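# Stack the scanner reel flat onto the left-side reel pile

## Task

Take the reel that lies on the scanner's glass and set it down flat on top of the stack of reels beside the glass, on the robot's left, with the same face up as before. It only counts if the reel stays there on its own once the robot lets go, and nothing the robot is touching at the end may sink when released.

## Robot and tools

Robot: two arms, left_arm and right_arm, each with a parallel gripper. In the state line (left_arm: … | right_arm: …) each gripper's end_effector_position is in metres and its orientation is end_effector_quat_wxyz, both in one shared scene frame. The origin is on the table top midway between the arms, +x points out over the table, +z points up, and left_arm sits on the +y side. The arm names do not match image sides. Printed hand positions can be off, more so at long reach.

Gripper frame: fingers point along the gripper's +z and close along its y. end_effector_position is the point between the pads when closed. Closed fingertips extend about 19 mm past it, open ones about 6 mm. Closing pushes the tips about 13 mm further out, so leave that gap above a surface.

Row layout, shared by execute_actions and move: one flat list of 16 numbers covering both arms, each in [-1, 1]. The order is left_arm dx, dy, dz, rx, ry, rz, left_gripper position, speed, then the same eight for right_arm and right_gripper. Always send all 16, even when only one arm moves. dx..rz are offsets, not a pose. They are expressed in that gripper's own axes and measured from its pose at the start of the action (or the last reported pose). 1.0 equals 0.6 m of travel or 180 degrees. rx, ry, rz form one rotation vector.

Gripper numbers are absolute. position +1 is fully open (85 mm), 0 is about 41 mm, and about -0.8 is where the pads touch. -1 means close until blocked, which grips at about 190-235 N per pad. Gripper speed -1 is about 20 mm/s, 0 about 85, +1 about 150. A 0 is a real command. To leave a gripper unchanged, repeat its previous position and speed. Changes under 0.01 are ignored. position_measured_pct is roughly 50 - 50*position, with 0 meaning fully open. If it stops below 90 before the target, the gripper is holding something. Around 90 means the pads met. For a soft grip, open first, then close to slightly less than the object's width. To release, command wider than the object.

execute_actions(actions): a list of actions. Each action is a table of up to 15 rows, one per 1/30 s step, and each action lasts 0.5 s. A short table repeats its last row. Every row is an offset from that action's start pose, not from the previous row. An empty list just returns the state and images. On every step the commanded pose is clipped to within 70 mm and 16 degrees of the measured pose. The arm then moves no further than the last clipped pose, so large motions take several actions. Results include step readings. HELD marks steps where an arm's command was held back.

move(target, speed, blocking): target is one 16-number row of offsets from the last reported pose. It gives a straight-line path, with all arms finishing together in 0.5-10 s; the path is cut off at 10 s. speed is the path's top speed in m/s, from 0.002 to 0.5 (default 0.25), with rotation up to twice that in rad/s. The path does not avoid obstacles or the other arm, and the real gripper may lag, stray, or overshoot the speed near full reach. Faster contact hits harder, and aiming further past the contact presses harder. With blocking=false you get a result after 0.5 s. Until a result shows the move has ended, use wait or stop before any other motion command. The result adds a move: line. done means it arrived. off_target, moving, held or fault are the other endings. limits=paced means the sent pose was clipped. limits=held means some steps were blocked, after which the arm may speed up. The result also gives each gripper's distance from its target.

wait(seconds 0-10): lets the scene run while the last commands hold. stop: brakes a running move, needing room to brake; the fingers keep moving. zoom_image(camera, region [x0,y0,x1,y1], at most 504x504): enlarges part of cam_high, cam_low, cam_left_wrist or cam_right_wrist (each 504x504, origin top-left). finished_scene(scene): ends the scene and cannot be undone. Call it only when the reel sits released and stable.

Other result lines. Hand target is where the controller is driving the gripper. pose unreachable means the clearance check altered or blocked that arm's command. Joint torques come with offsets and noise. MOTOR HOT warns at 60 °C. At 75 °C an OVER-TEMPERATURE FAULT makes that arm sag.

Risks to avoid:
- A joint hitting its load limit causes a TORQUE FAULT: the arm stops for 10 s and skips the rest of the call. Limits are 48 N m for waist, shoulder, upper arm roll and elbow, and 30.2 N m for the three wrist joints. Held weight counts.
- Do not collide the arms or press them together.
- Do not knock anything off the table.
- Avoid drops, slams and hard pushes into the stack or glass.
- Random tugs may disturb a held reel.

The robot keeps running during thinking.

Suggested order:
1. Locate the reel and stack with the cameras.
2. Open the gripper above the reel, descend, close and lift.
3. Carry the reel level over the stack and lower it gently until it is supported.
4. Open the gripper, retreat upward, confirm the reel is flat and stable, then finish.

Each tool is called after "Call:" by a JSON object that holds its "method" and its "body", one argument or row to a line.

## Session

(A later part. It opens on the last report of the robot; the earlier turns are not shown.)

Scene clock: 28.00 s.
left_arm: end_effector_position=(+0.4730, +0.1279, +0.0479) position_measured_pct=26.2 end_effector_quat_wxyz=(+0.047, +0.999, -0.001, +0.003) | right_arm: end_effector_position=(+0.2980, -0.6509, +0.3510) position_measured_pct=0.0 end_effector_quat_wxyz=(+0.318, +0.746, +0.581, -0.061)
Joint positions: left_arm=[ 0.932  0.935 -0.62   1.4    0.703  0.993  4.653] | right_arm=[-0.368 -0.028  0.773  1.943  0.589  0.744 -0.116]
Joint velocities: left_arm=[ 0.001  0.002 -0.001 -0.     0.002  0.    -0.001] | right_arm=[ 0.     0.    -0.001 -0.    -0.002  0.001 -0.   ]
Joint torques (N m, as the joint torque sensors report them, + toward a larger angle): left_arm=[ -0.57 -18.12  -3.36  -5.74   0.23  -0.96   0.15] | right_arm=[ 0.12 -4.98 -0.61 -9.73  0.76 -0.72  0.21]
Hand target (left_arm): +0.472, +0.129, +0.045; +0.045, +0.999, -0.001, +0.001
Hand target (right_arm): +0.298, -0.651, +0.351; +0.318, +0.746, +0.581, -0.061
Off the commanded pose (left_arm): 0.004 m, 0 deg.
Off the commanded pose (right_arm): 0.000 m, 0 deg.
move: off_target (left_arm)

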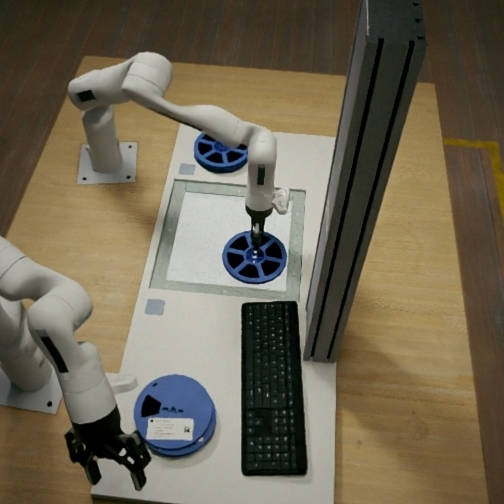

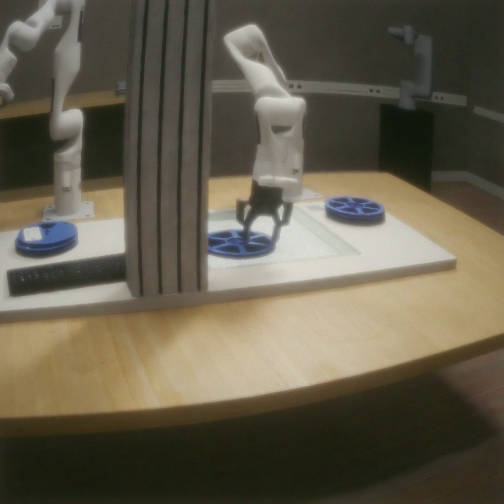

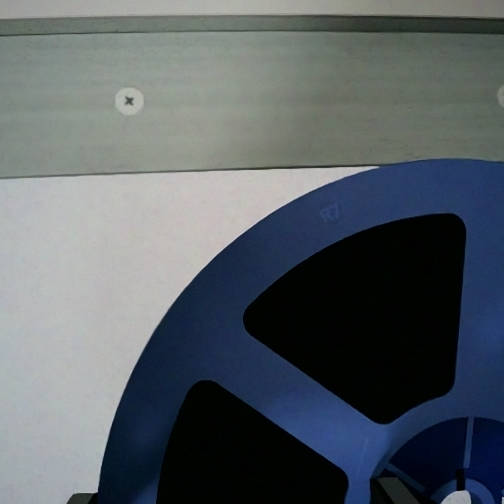

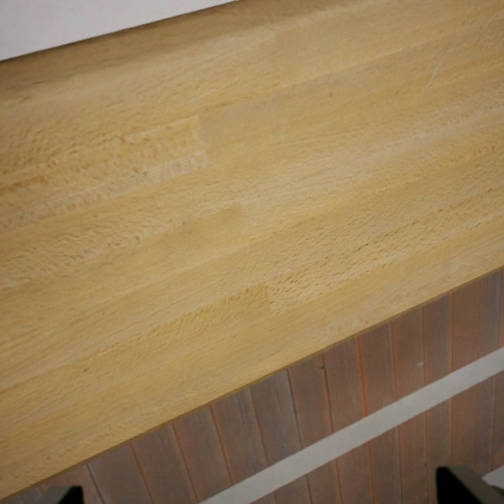

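Call:
{"method": "move", "body": {
  "target": [0,0,0.003,0,0,0,0.38,-1,0,0,0,0,0,0,1,0],
  "speed": 0.005
}}

Scene clock: 29.30 s.
left_arm: end_effector_position=(+0.4739, +0.1268, +0.0489) position_measured_pct=28.6 end_effector_quat_wxyz=(+0.049, +0.999, -0.001, +0.004) | right_arm: end_effector_position=(+0.2980, -0.6509, +0.3510) position_measured_pct=0.0 end_effector_quat_wxyz=(+0.318, +0.746, +0.581, -0.061)
Joint positions: left_arm=[ 0.932  0.933 -0.62   1.4    0.706  0.991  4.651] | right_arm=[-0.368 -0.028  0.773  1.943  0.589  0.744 -0.116]
Joint velocities: left_arm=[ 0.001 -0.    -0.003 -0.     0.002  0.001 -0.001] | right_arm=[-0.     0.     0.001  0.001 -0.    -0.     0.   ]
Joint torques (N m, as the joint torque sensors report them, + toward a larger angle): left_arm=[ -0.3  -18.52  -3.43  -5.69   0.11  -0.94   0.06] | right_arm=[-0.16 -5.14 -0.64 -9.84  0.82 -1.08  0.4 ]
Hand target (left_arm): +0.473, +0.128, +0.046; +0.047, +0.999, -0.001, +0.003
Hand target (right_arm): +0.298, -0.651, +0.351; +0.318, +0.746, +0.581, -0.061
Off the commanded pose (left_arm): 0.003 m, 0 deg.
Off the commanded pose (right_arm): 0.000 m, 0 deg.
move: done

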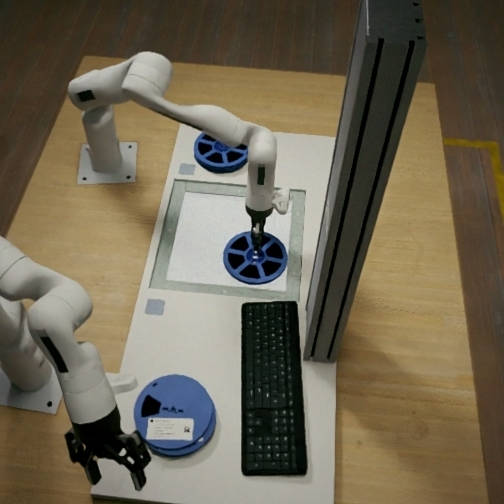

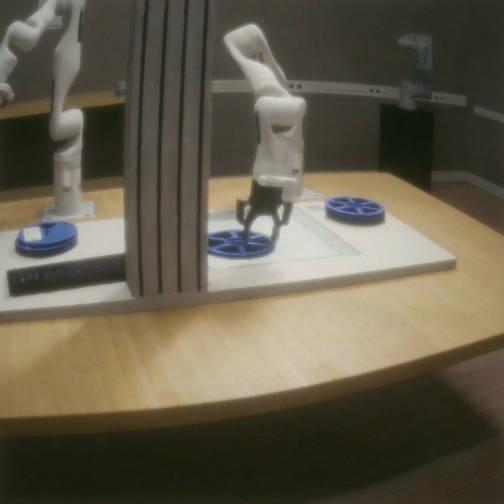

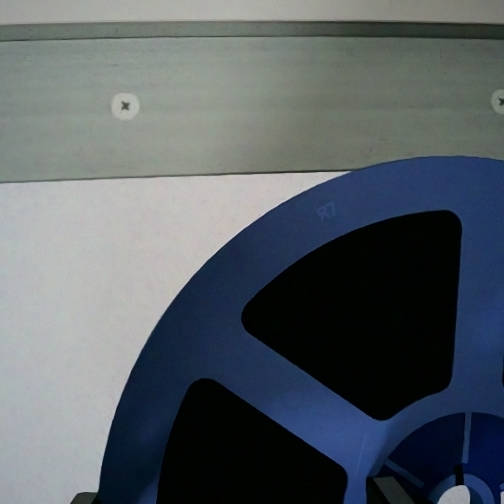

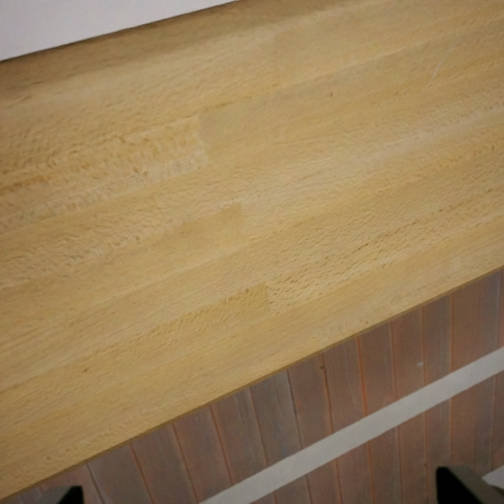

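Call:
{"method": "move", "body": {
  "target": [0,0.003,-0.035,0,0,0,0.38,-1,0,0,0,0,0,0,1,0],
  "speed": 0.02
}}

Call:
{"method": "zoom_image", "body": {
  "camera": "cam_low",
  "region": [200, 190, 310, 270]
}}

Scene clock: 31.27 s.
left_arm: end_effector_position=(+0.4737, +0.1271, +0.0699) position_measured_pct=29.4 end_effector_quat_wxyz=(+0.049, +0.999, -0.001, +0.004) | right_arm: end_effector_position=(+0.2980, -0.6509, +0.3510) position_measured_pct=0.0 end_effector_quat_wxyz=(+0.318, +0.746, +0.581, -0.061)
Joint positions: left_arm=[ 0.938  0.903 -0.635  1.387  0.685  1.031  4.669] | right_arm=[-0.368 -0.028  0.773  1.943  0.589  0.744 -0.116]
Joint velocities: left_arm=[ 0.001 -0.003  0.001  0.    -0.001  0.001  0.001] | right_arm=[ 0.    -0.001 -0.001 -0.    -0.001 -0.001  0.   ]
Joint torques (N m, as the joint torque sensors report them, + toward a larger angle): left_arm=[ -0.52 -22.49  -4.07  -7.     0.65  -0.38  -0.19] | right_arm=[-0.13 -4.99 -0.71 -9.91  0.82 -0.93  0.45]
Hand target (left_arm): +0.474, +0.127, +0.070; +0.049, +0.999, -0.001, +0.004
Hand target (right_arm): +0.298, -0.651, +0.351; +0.318, +0.746, +0.581, -0.061
Off the commanded pose (left_arm): 0.000 m, 0 deg.
Off the commanded pose (right_arm): 0.000 m, 0 deg.
move: done

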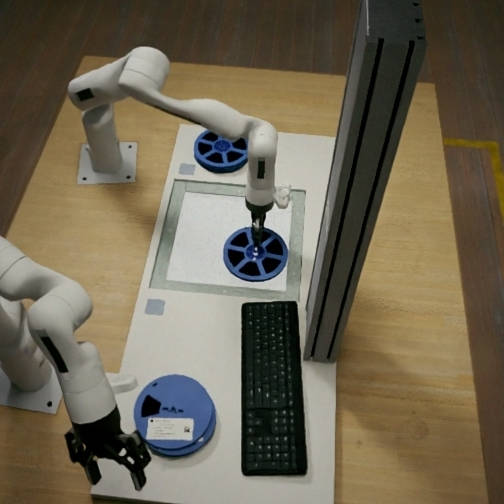

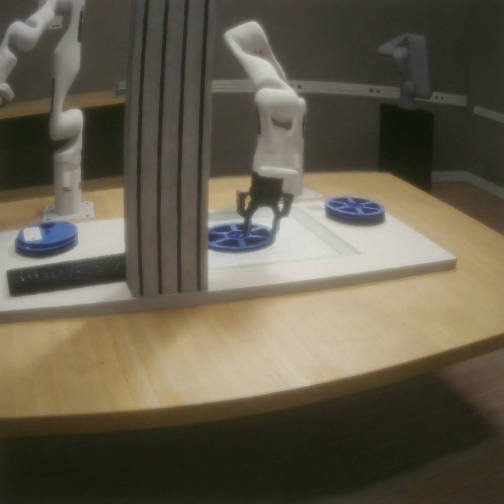

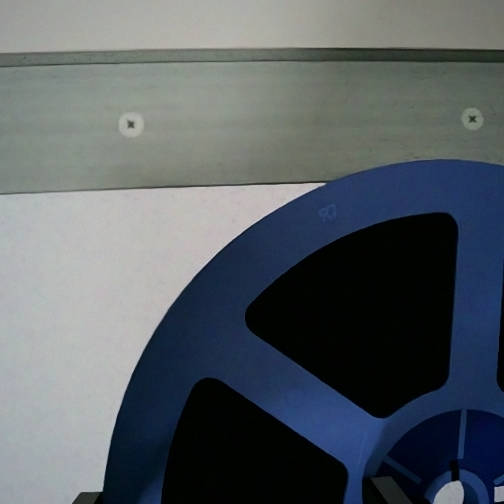

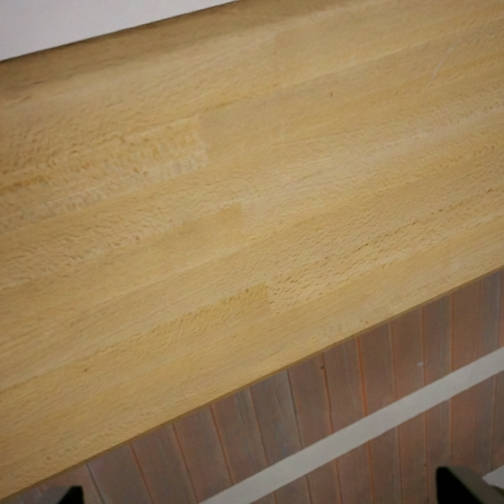

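Region (200, 190, 310, 270) of cam_low's 504x504 image, scaled by 4.582, with more detail than that image has; it fills the top 367 rows of this view, and the rest is white.

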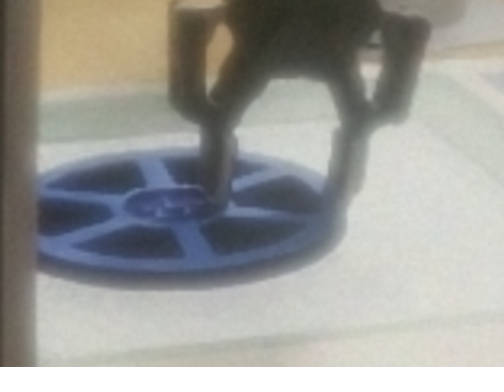

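Call:
{"method": "wait", "body": {
  "seconds": 1
}}

Scene clock: 33.00 s.
left_arm: end_effector_position=(+0.4737, +0.1270, +0.0699) position_measured_pct=29.4 end_effector_quat_wxyz=(+0.049, +0.999, -0.001, +0.004) | right_arm: end_effector_position=(+0.2980, -0.6509, +0.3510) position_measured_pct=0.0 end_effector_quat_wxyz=(+0.318, +0.746, +0.581, -0.061)
Joint positions: left_arm=[ 0.938  0.903 -0.635  1.387  0.685  1.031  4.669] | right_arm=[-0.368 -0.028  0.773  1.943  0.589  0.744 -0.116]
Joint velocities: left_arm=[ 0.     0.002 -0.001  0.    -0.     0.001  0.   ] | right_arm=[ 0.001 -0.     0.002 -0.001  0.001  0.     0.   ]
Joint torques (N m, as the joint torque sensors report them, + toward a larger angle): left_arm=[ -0.36 -22.48  -3.99  -7.15   0.66  -0.39  -0.17] | right_arm=[ 0.24 -4.86 -0.69 -9.64  0.83 -0.7   0.38]
Hand target (left_arm): +0.474, +0.127, +0.070; +0.049, +0.999, -0.001, +0.004
Hand target (right_arm): +0.298, -0.651, +0.351; +0.318, +0.746, +0.581, -0.061
Off the commanded pose (left_arm): 0.000 m, 0 deg.
Off the commanded pose (right_arm): 0.000 m, 0 deg.
wait: 1.00 s; at rest from the start

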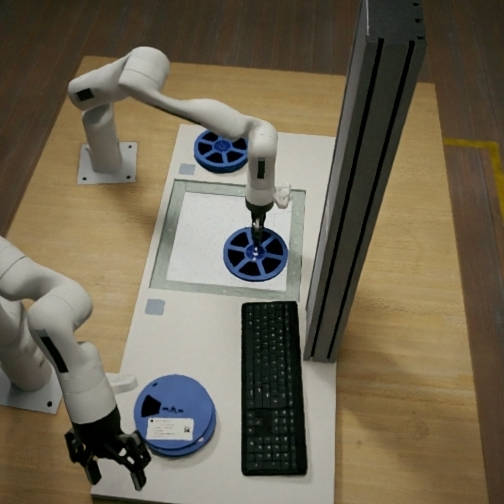

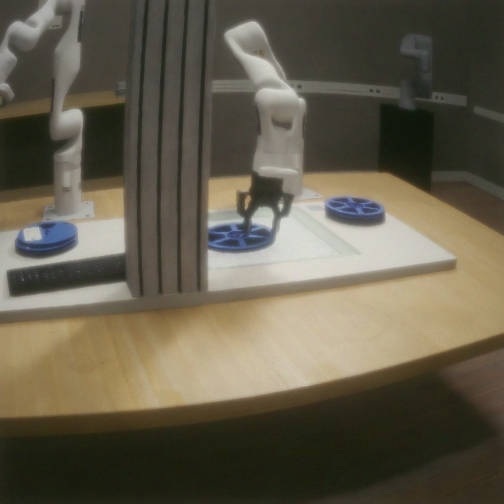

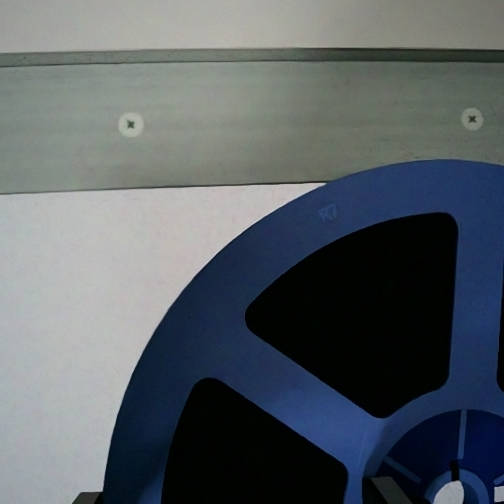

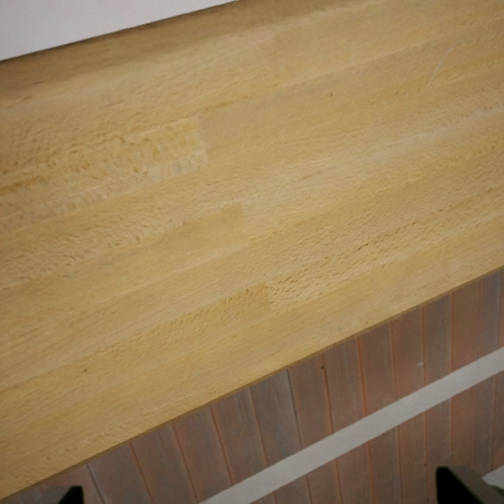

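Call:
{"method": "move", "body": {
  "target": [-0.24,-0.4445,-0.1277,0,0,0,0.38,-1,0,0,0,0,0,0,1,0],
  "speed": 0.1
}}

Scene clock: 37.93 s.
left_arm: end_effector_position=(+0.3311, +0.4007, +0.1189) position_measured_pct=29.4 end_effector_quat_wxyz=(+0.049, +0.999, -0.001, +0.004) | right_arm: end_effector_position=(+0.2980, -0.6509, +0.3510) position_measured_pct=0.0 end_effector_quat_wxyz=(+0.318, +0.746, +0.581, -0.061)
Joint positions: left_arm=[ 0.613  0.483 -0.759  2.062  0.59   0.827  4.017] | right_arm=[-0.368 -0.028  0.773  1.943  0.589  0.744 -0.116]
Joint velocities: left_arm=[-0.004 -0.002 -0.003  0.     0.004 -0.    -0.002] | right_arm=[-0.     0.001 -0.002  0.001 -0.001  0.    -0.   ]
Joint torques (N m, as the joint torque sensors report them, + toward a larger angle): left_arm=[ -0.54 -13.26  -2.65  -5.96   0.66  -0.15   0.15] | right_arm=[ 0.02 -5.1  -0.74 -9.75  0.7  -0.87  0.29]
Hand target (left_arm): +0.331, +0.401, +0.119; +0.049, +0.999, -0.001, +0.005
Hand target (right_arm): +0.298, -0.651, +0.351; +0.318, +0.746, +0.581, -0.061
Off the commanded pose (left_arm): 0.001 m, 0 deg.
Off the commanded pose (right_arm): 0.000 m, 0 deg.
move: done

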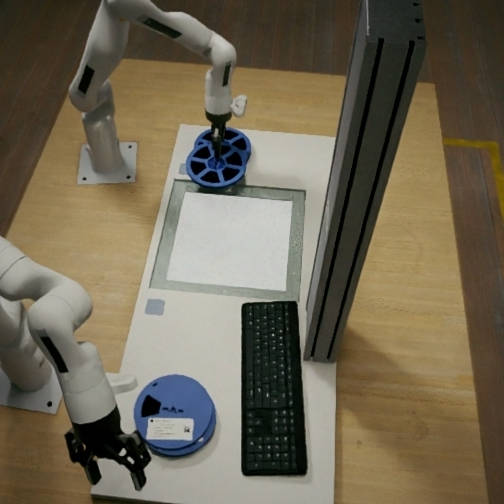

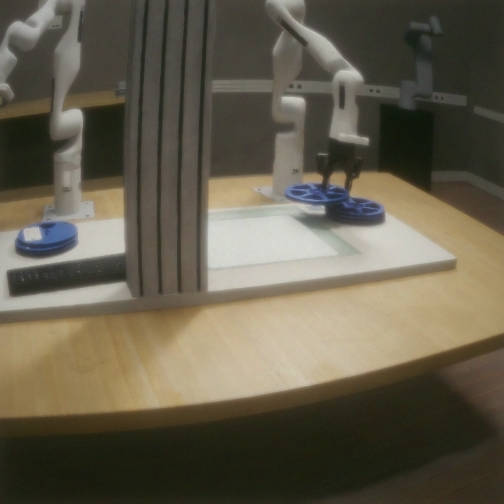

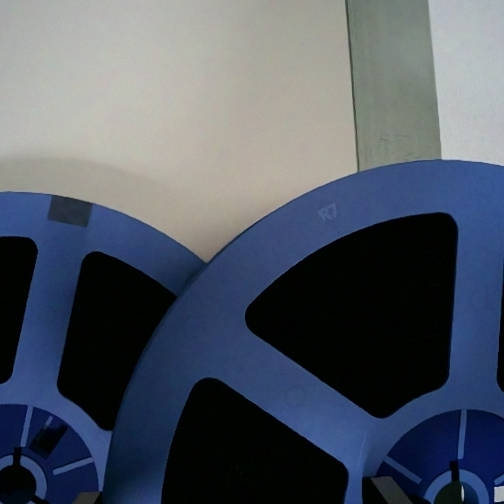

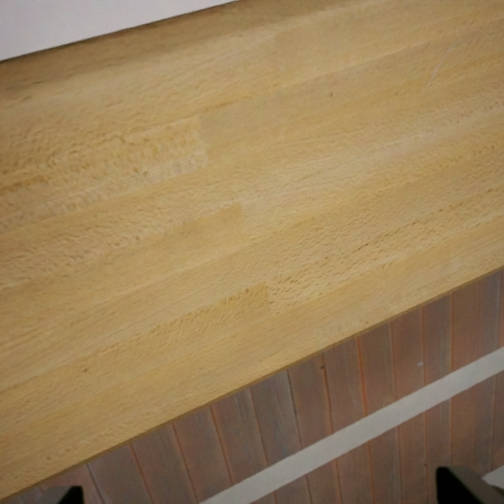

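Call:
{"method": "move", "body": {
  "target": [-0.003,-0.2023,0.0035,0,0,0,0.38,-1,0,0,0,0,0,0,1,0],
  "speed": 0.08
}}

Call:
{"method": "zoom_image", "body": {
  "camera": "cam_low",
  "region": [300, 150, 410, 240]
}}

Call:
{"method": "zoom_image", "body": {
  "camera": "cam_high",
  "region": [170, 90, 280, 190]
}}

Scene clock: 41.13 s.
left_arm: end_effector_position=(+0.3306, +0.5211, +0.1054) position_measured_pct=29.4 end_effector_quat_wxyz=(+0.048, +0.999, -0.001, +0.005) | right_arm: end_effector_position=(+0.2980, -0.6509, +0.3510) position_measured_pct=0.0 end_effector_quat_wxyz=(+0.318, +0.746, +0.581, -0.061)
Joint positions: left_arm=[ 0.266  0.559 -0.745  1.997  0.614  0.863  3.687] | right_arm=[-0.368 -0.028  0.773  1.943  0.589  0.744 -0.116]
Joint velocities: left_arm=[-0.006  0.004 -0.003 -0.     0.003  0.002 -0.003] | right_arm=[ 0.    -0.002 -0.001  0.     0.001  0.     0.   ]
Joint torques (N m, as the joint torque sensors report them, + toward a larger angle): left_arm=[ -0.84 -14.66  -2.79  -5.68   0.56  -0.09  -0.29] | right_arm=[ 0.05 -4.99 -0.54 -9.86  0.98 -0.8   0.44]
Hand target (left_arm): +0.330, +0.521, +0.105; +0.048, +0.999, -0.001, +0.005
Hand target (right_arm): +0.298, -0.651, +0.351; +0.318, +0.746, +0.581, -0.061
Off the commanded pose (left_arm): 0.001 m, 0 deg.
Off the commanded pose (right_arm): 0.000 m, 0 deg.
move: done

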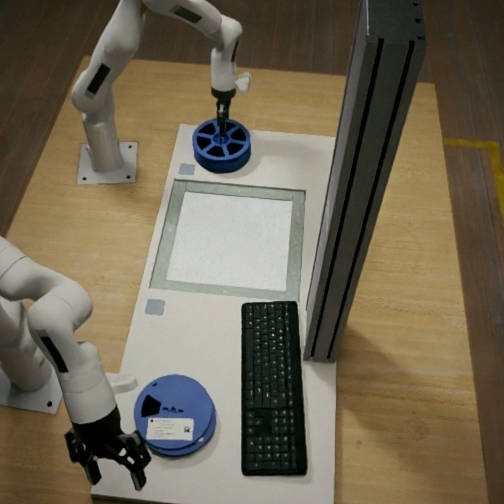

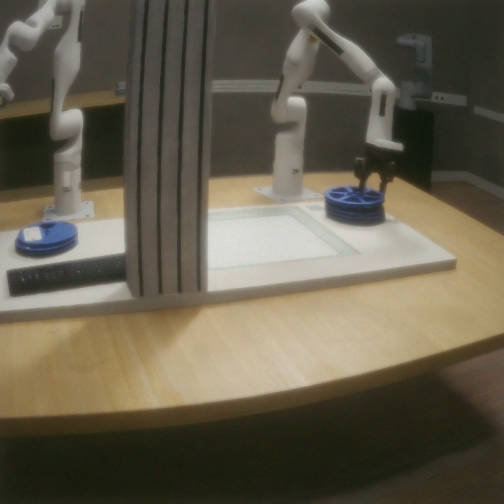

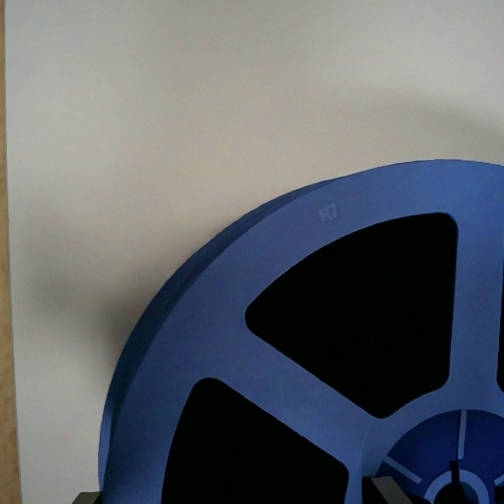

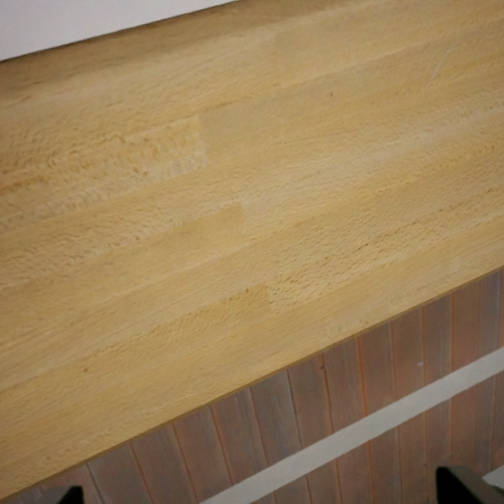

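Region (300, 150, 410, 240) of cam_low's 504x504 image, scaled by 4.582, with more detail than that image has; it fills the top 412 rows of this view, and the rest is white.

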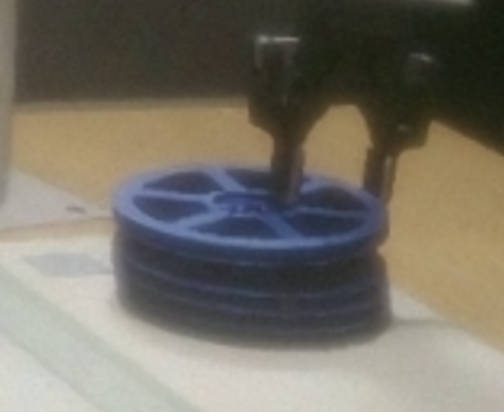

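Region (170, 90, 280, 190) of cam_high's 504x504 image, scaled by 4.582, with more detail than that image has; it fills the top 458 rows of this view, and the rest is white.

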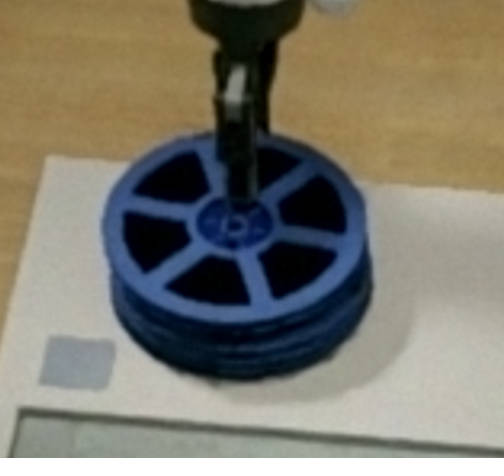

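Call:
{"method": "move", "body": {
  "target": [0.0025,-0.0072,0.016,0,0,0,0.38,-1,0,0,0,0,0,0,1,0],
  "speed": 0.015
}}

Call:
{"method": "zoom_image", "body": {
  "camera": "cam_low",
  "region": [300, 150, 410, 240]
}}

Scene clock: 43.00 s.
left_arm: end_effector_position=(+0.3323, +0.5244, +0.0955) position_measured_pct=29.4 end_effector_quat_wxyz=(+0.048, +0.999, -0.002, +0.005) | right_arm: end_effector_position=(+0.2980, -0.6509, +0.3510) position_measured_pct=0.0 end_effector_quat_wxyz=(+0.318, +0.746, +0.581, -0.061)
Joint positions: left_arm=[ 0.245  0.582 -0.729  1.999  0.637  0.844  3.661] | right_arm=[-0.368 -0.028  0.773  1.943  0.589  0.744 -0.116]
Joint velocities: left_arm=[-0.001  0.001 -0.     0.    -0.001 -0.001 -0.   ] | right_arm=[ 0.001 -0.001 -0.001  0.     0.     0.    -0.   ]
Joint torques (N m, as the joint torque sensors report them, + toward a larger angle): left_arm=[ -0.51 -15.01  -2.81  -5.47   0.44  -0.01  -0.18] | right_arm=[ 0.19 -5.04 -0.46 -9.67  0.69 -0.83  0.47]
Hand target (left_arm): +0.332, +0.525, +0.095; +0.048, +0.999, -0.001, +0.005
Hand target (right_arm): +0.298, -0.651, +0.351; +0.318, +0.746, +0.581, -0.061
Off the commanded pose (left_arm): 0.000 m, 0 deg.
Off the commanded pose (right_arm): 0.000 m, 0 deg.
move: done

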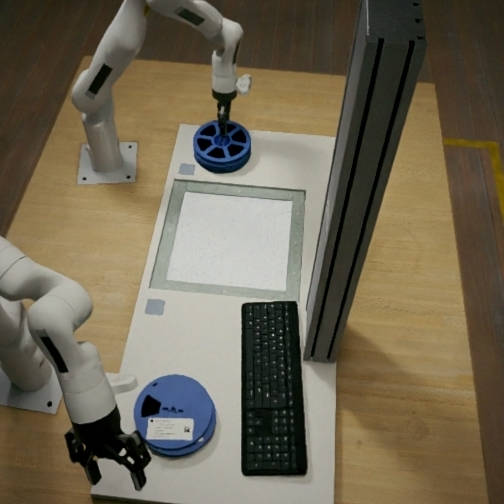

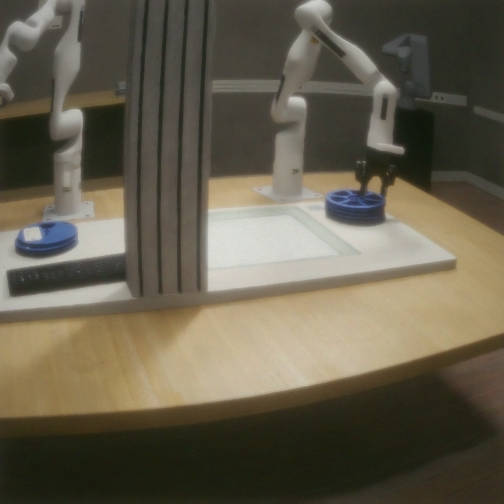

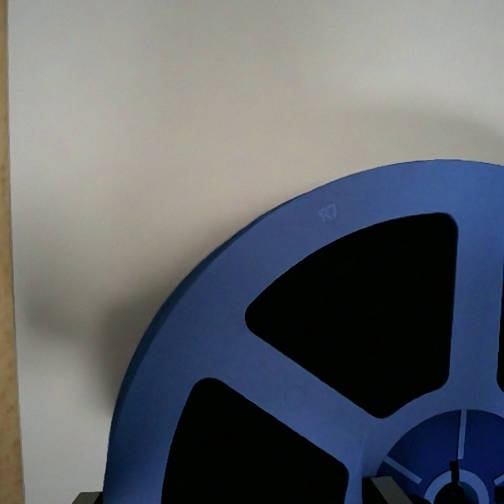

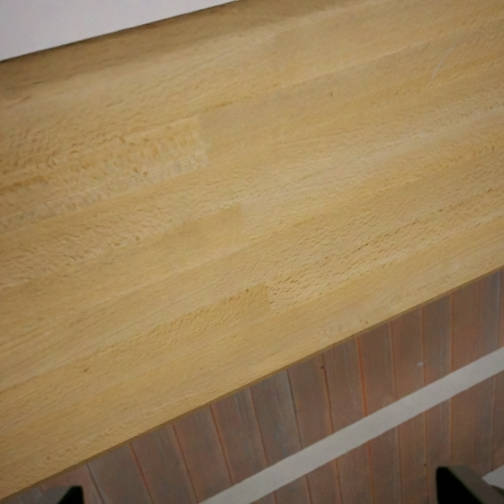

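Region (300, 150, 410, 240) of cam_low's 504x504 image, scaled by 4.582, with more detail than that image has; it fills the top 412 rows of this view, and the rest is white.

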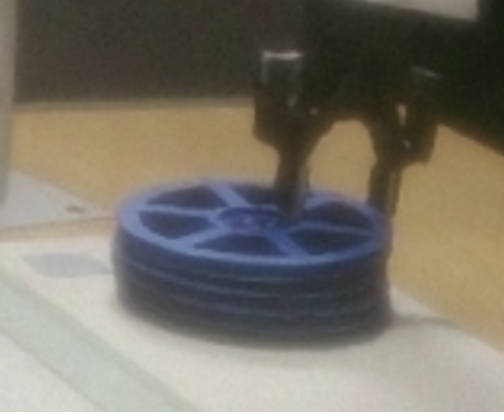

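Call:
{"method": "move", "body": {
  "target": [0,-0.002,0.01,0,0,0,0.38,-1,0,0,0,0,0,0,1,0],
  "speed": 0.008
}}

Scene clock: 44.47 s.
left_arm: end_effector_position=(+0.3324, +0.5250, +0.0898) position_measured_pct=29.4 end_effector_quat_wxyz=(+0.048, +0.999, -0.002, +0.005) | right_arm: end_effector_position=(+0.2980, -0.6509, +0.3510) position_measured_pct=0.0 end_effector_quat_wxyz=(+0.318, +0.746, +0.581, -0.061)
Joint positions: left_arm=[ 0.236  0.593 -0.719  2.004  0.651  0.831  3.647] | right_arm=[-0.368 -0.028  0.773  1.943  0.589  0.744 -0.116]
Joint velocities: left_arm=[-0.001  0.     0.     0.     0.    -0.    -0.   ] | right_arm=[0.    0.001 0.002 0.001 0.    0.    0.   ]
Joint torques (N m, as the joint torque sensors report them, + toward a larger angle): left_arm=[ -0.34 -13.63  -2.6   -5.04   0.36  -0.36  -0.24] | right_arm=[ 0.16 -4.88 -0.81 -9.78  0.66 -0.99  0.36]
Hand target (left_arm): +0.332, +0.525, +0.089; +0.048, +0.999, -0.002, +0.005
Hand target (right_arm): +0.298, -0.651, +0.351; +0.318, +0.746, +0.581, -0.061
Off the commanded pose (left_arm): 0.000 m, 0 deg.
Off the commanded pose (right_arm): 0.000 m, 0 deg.
move: done

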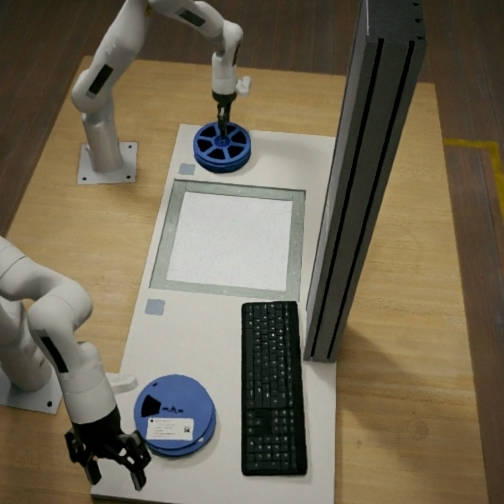

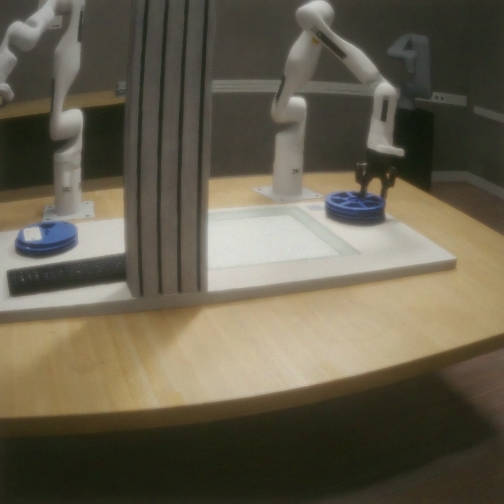

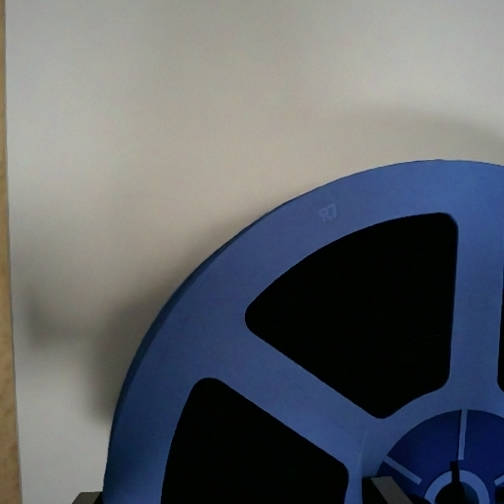

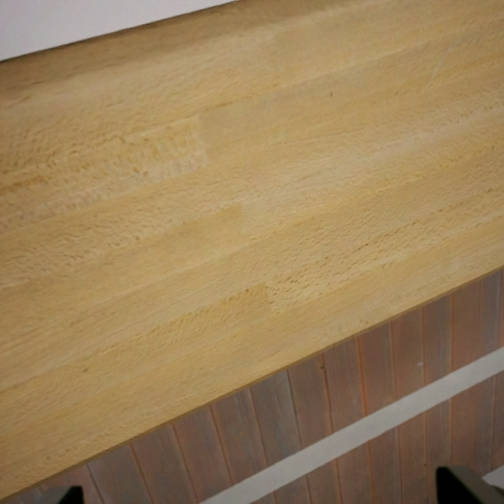

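Contact made. Release slowly, then retreat.

Call:
{"method": "move", "body": {
  "target": [0,0,0.002,0,0,0,0.75,-1,0,0,0,0,0,0,1,0],
  "speed": 0.005
}}

Call:
{"method": "move", "body": {
  "target": [-0.08,0.06,-0.2,0,0,0,0.75,-1,0,0,0,0,0,0,1,0],
  "speed": 0.12
}}

Call:
{"method": "zoom_image", "body": {
  "camera": "cam_low",
  "region": [300, 150, 410, 240]
}}

Scene clock: 46.27 s.
left_arm: end_effector_position=(+0.3324, +0.5249, +0.0887) position_measured_pct=12.7 end_effector_quat_wxyz=(+0.048, +0.999, -0.002, +0.005) | right_arm: end_effector_position=(+0.2980, -0.6509, +0.3510) position_measured_pct=0.0 end_effector_quat_wxyz=(+0.318, +0.746, +0.581, -0.061)
Joint positions: left_arm=[ 0.235  0.595 -0.717  2.006  0.653  0.828  3.645] | right_arm=[-0.368 -0.028  0.773  1.943  0.589  0.744 -0.116]
Joint velocities: left_arm=[ 0.     0.001  0.    -0.    -0.     0.001 -0.001] | right_arm=[ 0.001  0.     0.001  0.001 -0.     0.     0.   ]
Joint torques (N m, as the joint torque sensors report them, + toward a larger angle): left_arm=[ -0.48 -14.54  -2.76  -4.91   0.42  -0.15  -0.13] | right_arm=[-0.24 -5.03 -0.5  -9.56  0.87 -0.8   0.45]
Hand target (left_arm): +0.332, +0.525, +0.089; +0.048, +0.999, -0.002, +0.005
Hand target (right_arm): +0.298, -0.651, +0.351; +0.318, +0.746, +0.581, -0.061
Off the commanded pose (left_arm): 0.000 m, 0 deg.
Off the commanded pose (right_arm): 0.000 m, 0 deg.
move: done

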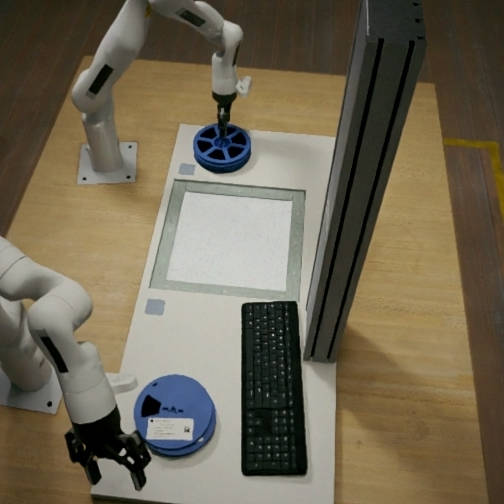

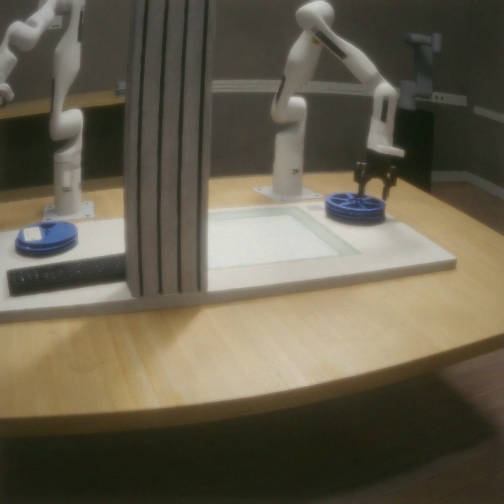

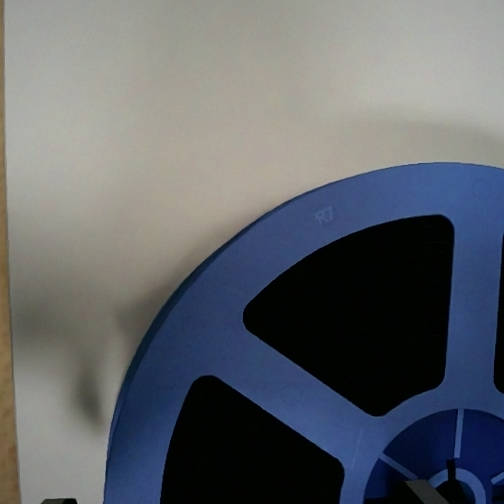

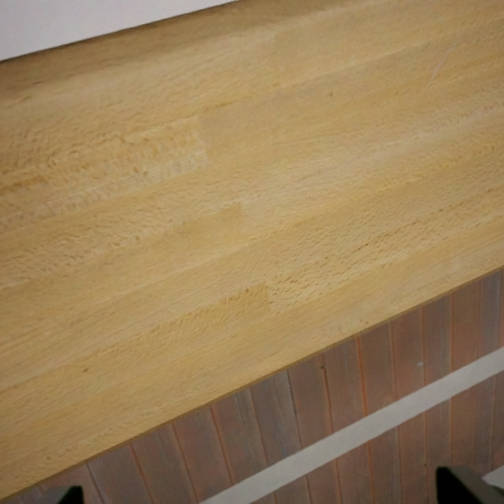

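Scene clock: 47.77 s.
left_arm: end_effector_position=(+0.2827, +0.5009, +0.2106) position_measured_pct=12.7 end_effector_quat_wxyz=(+0.049, +0.999, -0.001, +0.005) | right_arm: end_effector_position=(+0.2980, -0.6509, +0.3510) position_measured_pct=0.0 end_effector_quat_wxyz=(+0.318, +0.746, +0.581, -0.061)
Joint positions: left_arm=[ 0.464  0.257 -0.892  1.987  0.329  1.064  3.946] | right_arm=[-0.368 -0.028  0.773  1.943  0.589  0.744 -0.116]
Joint velocities: left_arm=[ 0.004 -0.008  0.003 -0.    -0.002  0.001  0.003] | right_arm=[ 0.    -0.     0.    -0.001  0.     0.    -0.   ]
Joint torques (N m, as the joint torque sensors report them, + toward a larger angle): left_arm=[-0.55 -9.53 -1.28 -7.41  0.35 -0.26 -0.14] | right_arm=[ 0.52 -5.01 -0.37 -9.76  0.76 -0.78  0.26]
Hand target (left_arm): +0.283, +0.501, +0.211; +0.049, +0.999, -0.002, +0.005
Hand target (right_arm): +0.298, -0.651, +0.351; +0.318, +0.746, +0.581, -0.061
Off the commanded pose (left_arm): 0.001 m, 0 deg.
Off the commanded pose (right_arm): 0.000 m, 0 deg.
move: done

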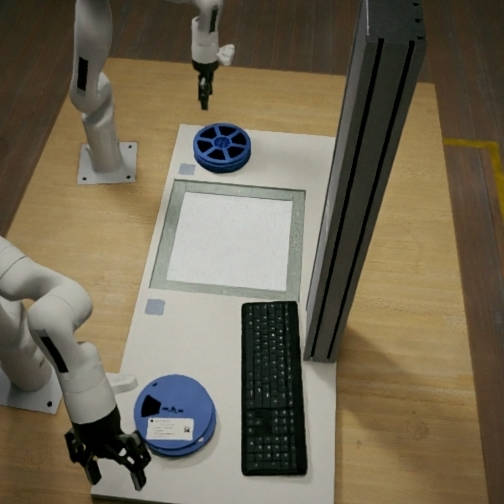

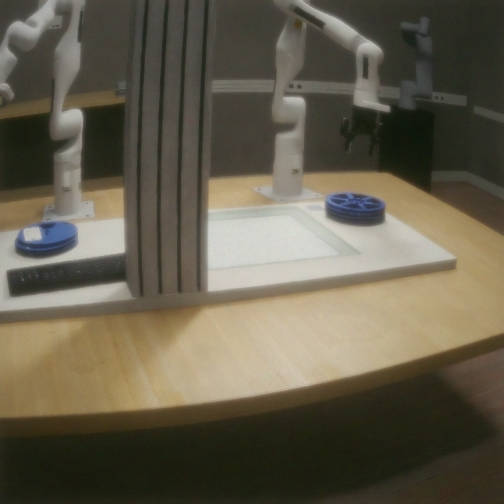

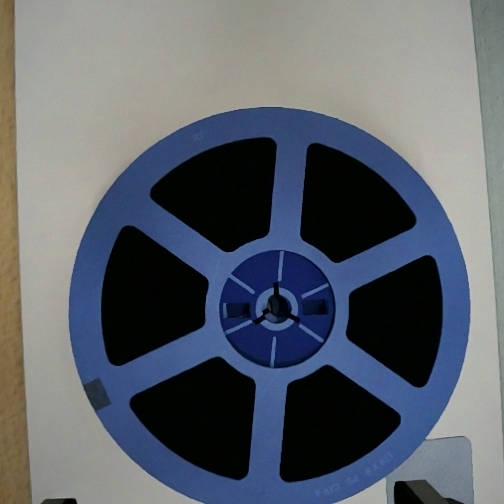

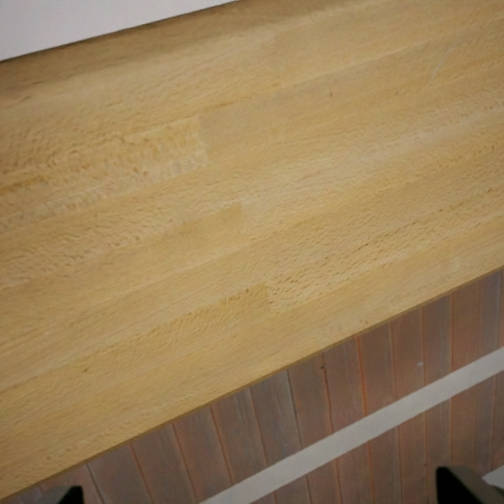

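Region (300, 150, 410, 240) of cam_low's 504x504 image, scaled by 4.582, with more detail than that image has; it fills the top 412 rows of this view, and the rest is white.

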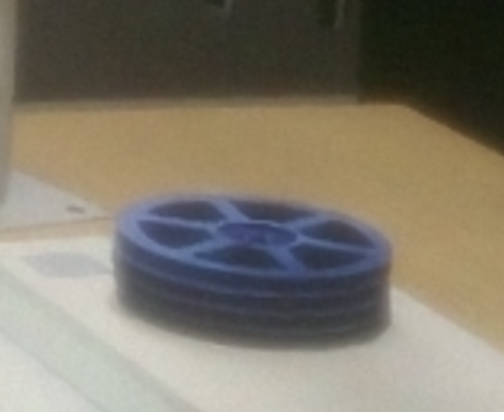

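Call:
{"method": "finished_scene", "body": {
  "scene": 1
}}

The scene is finished: the task was done.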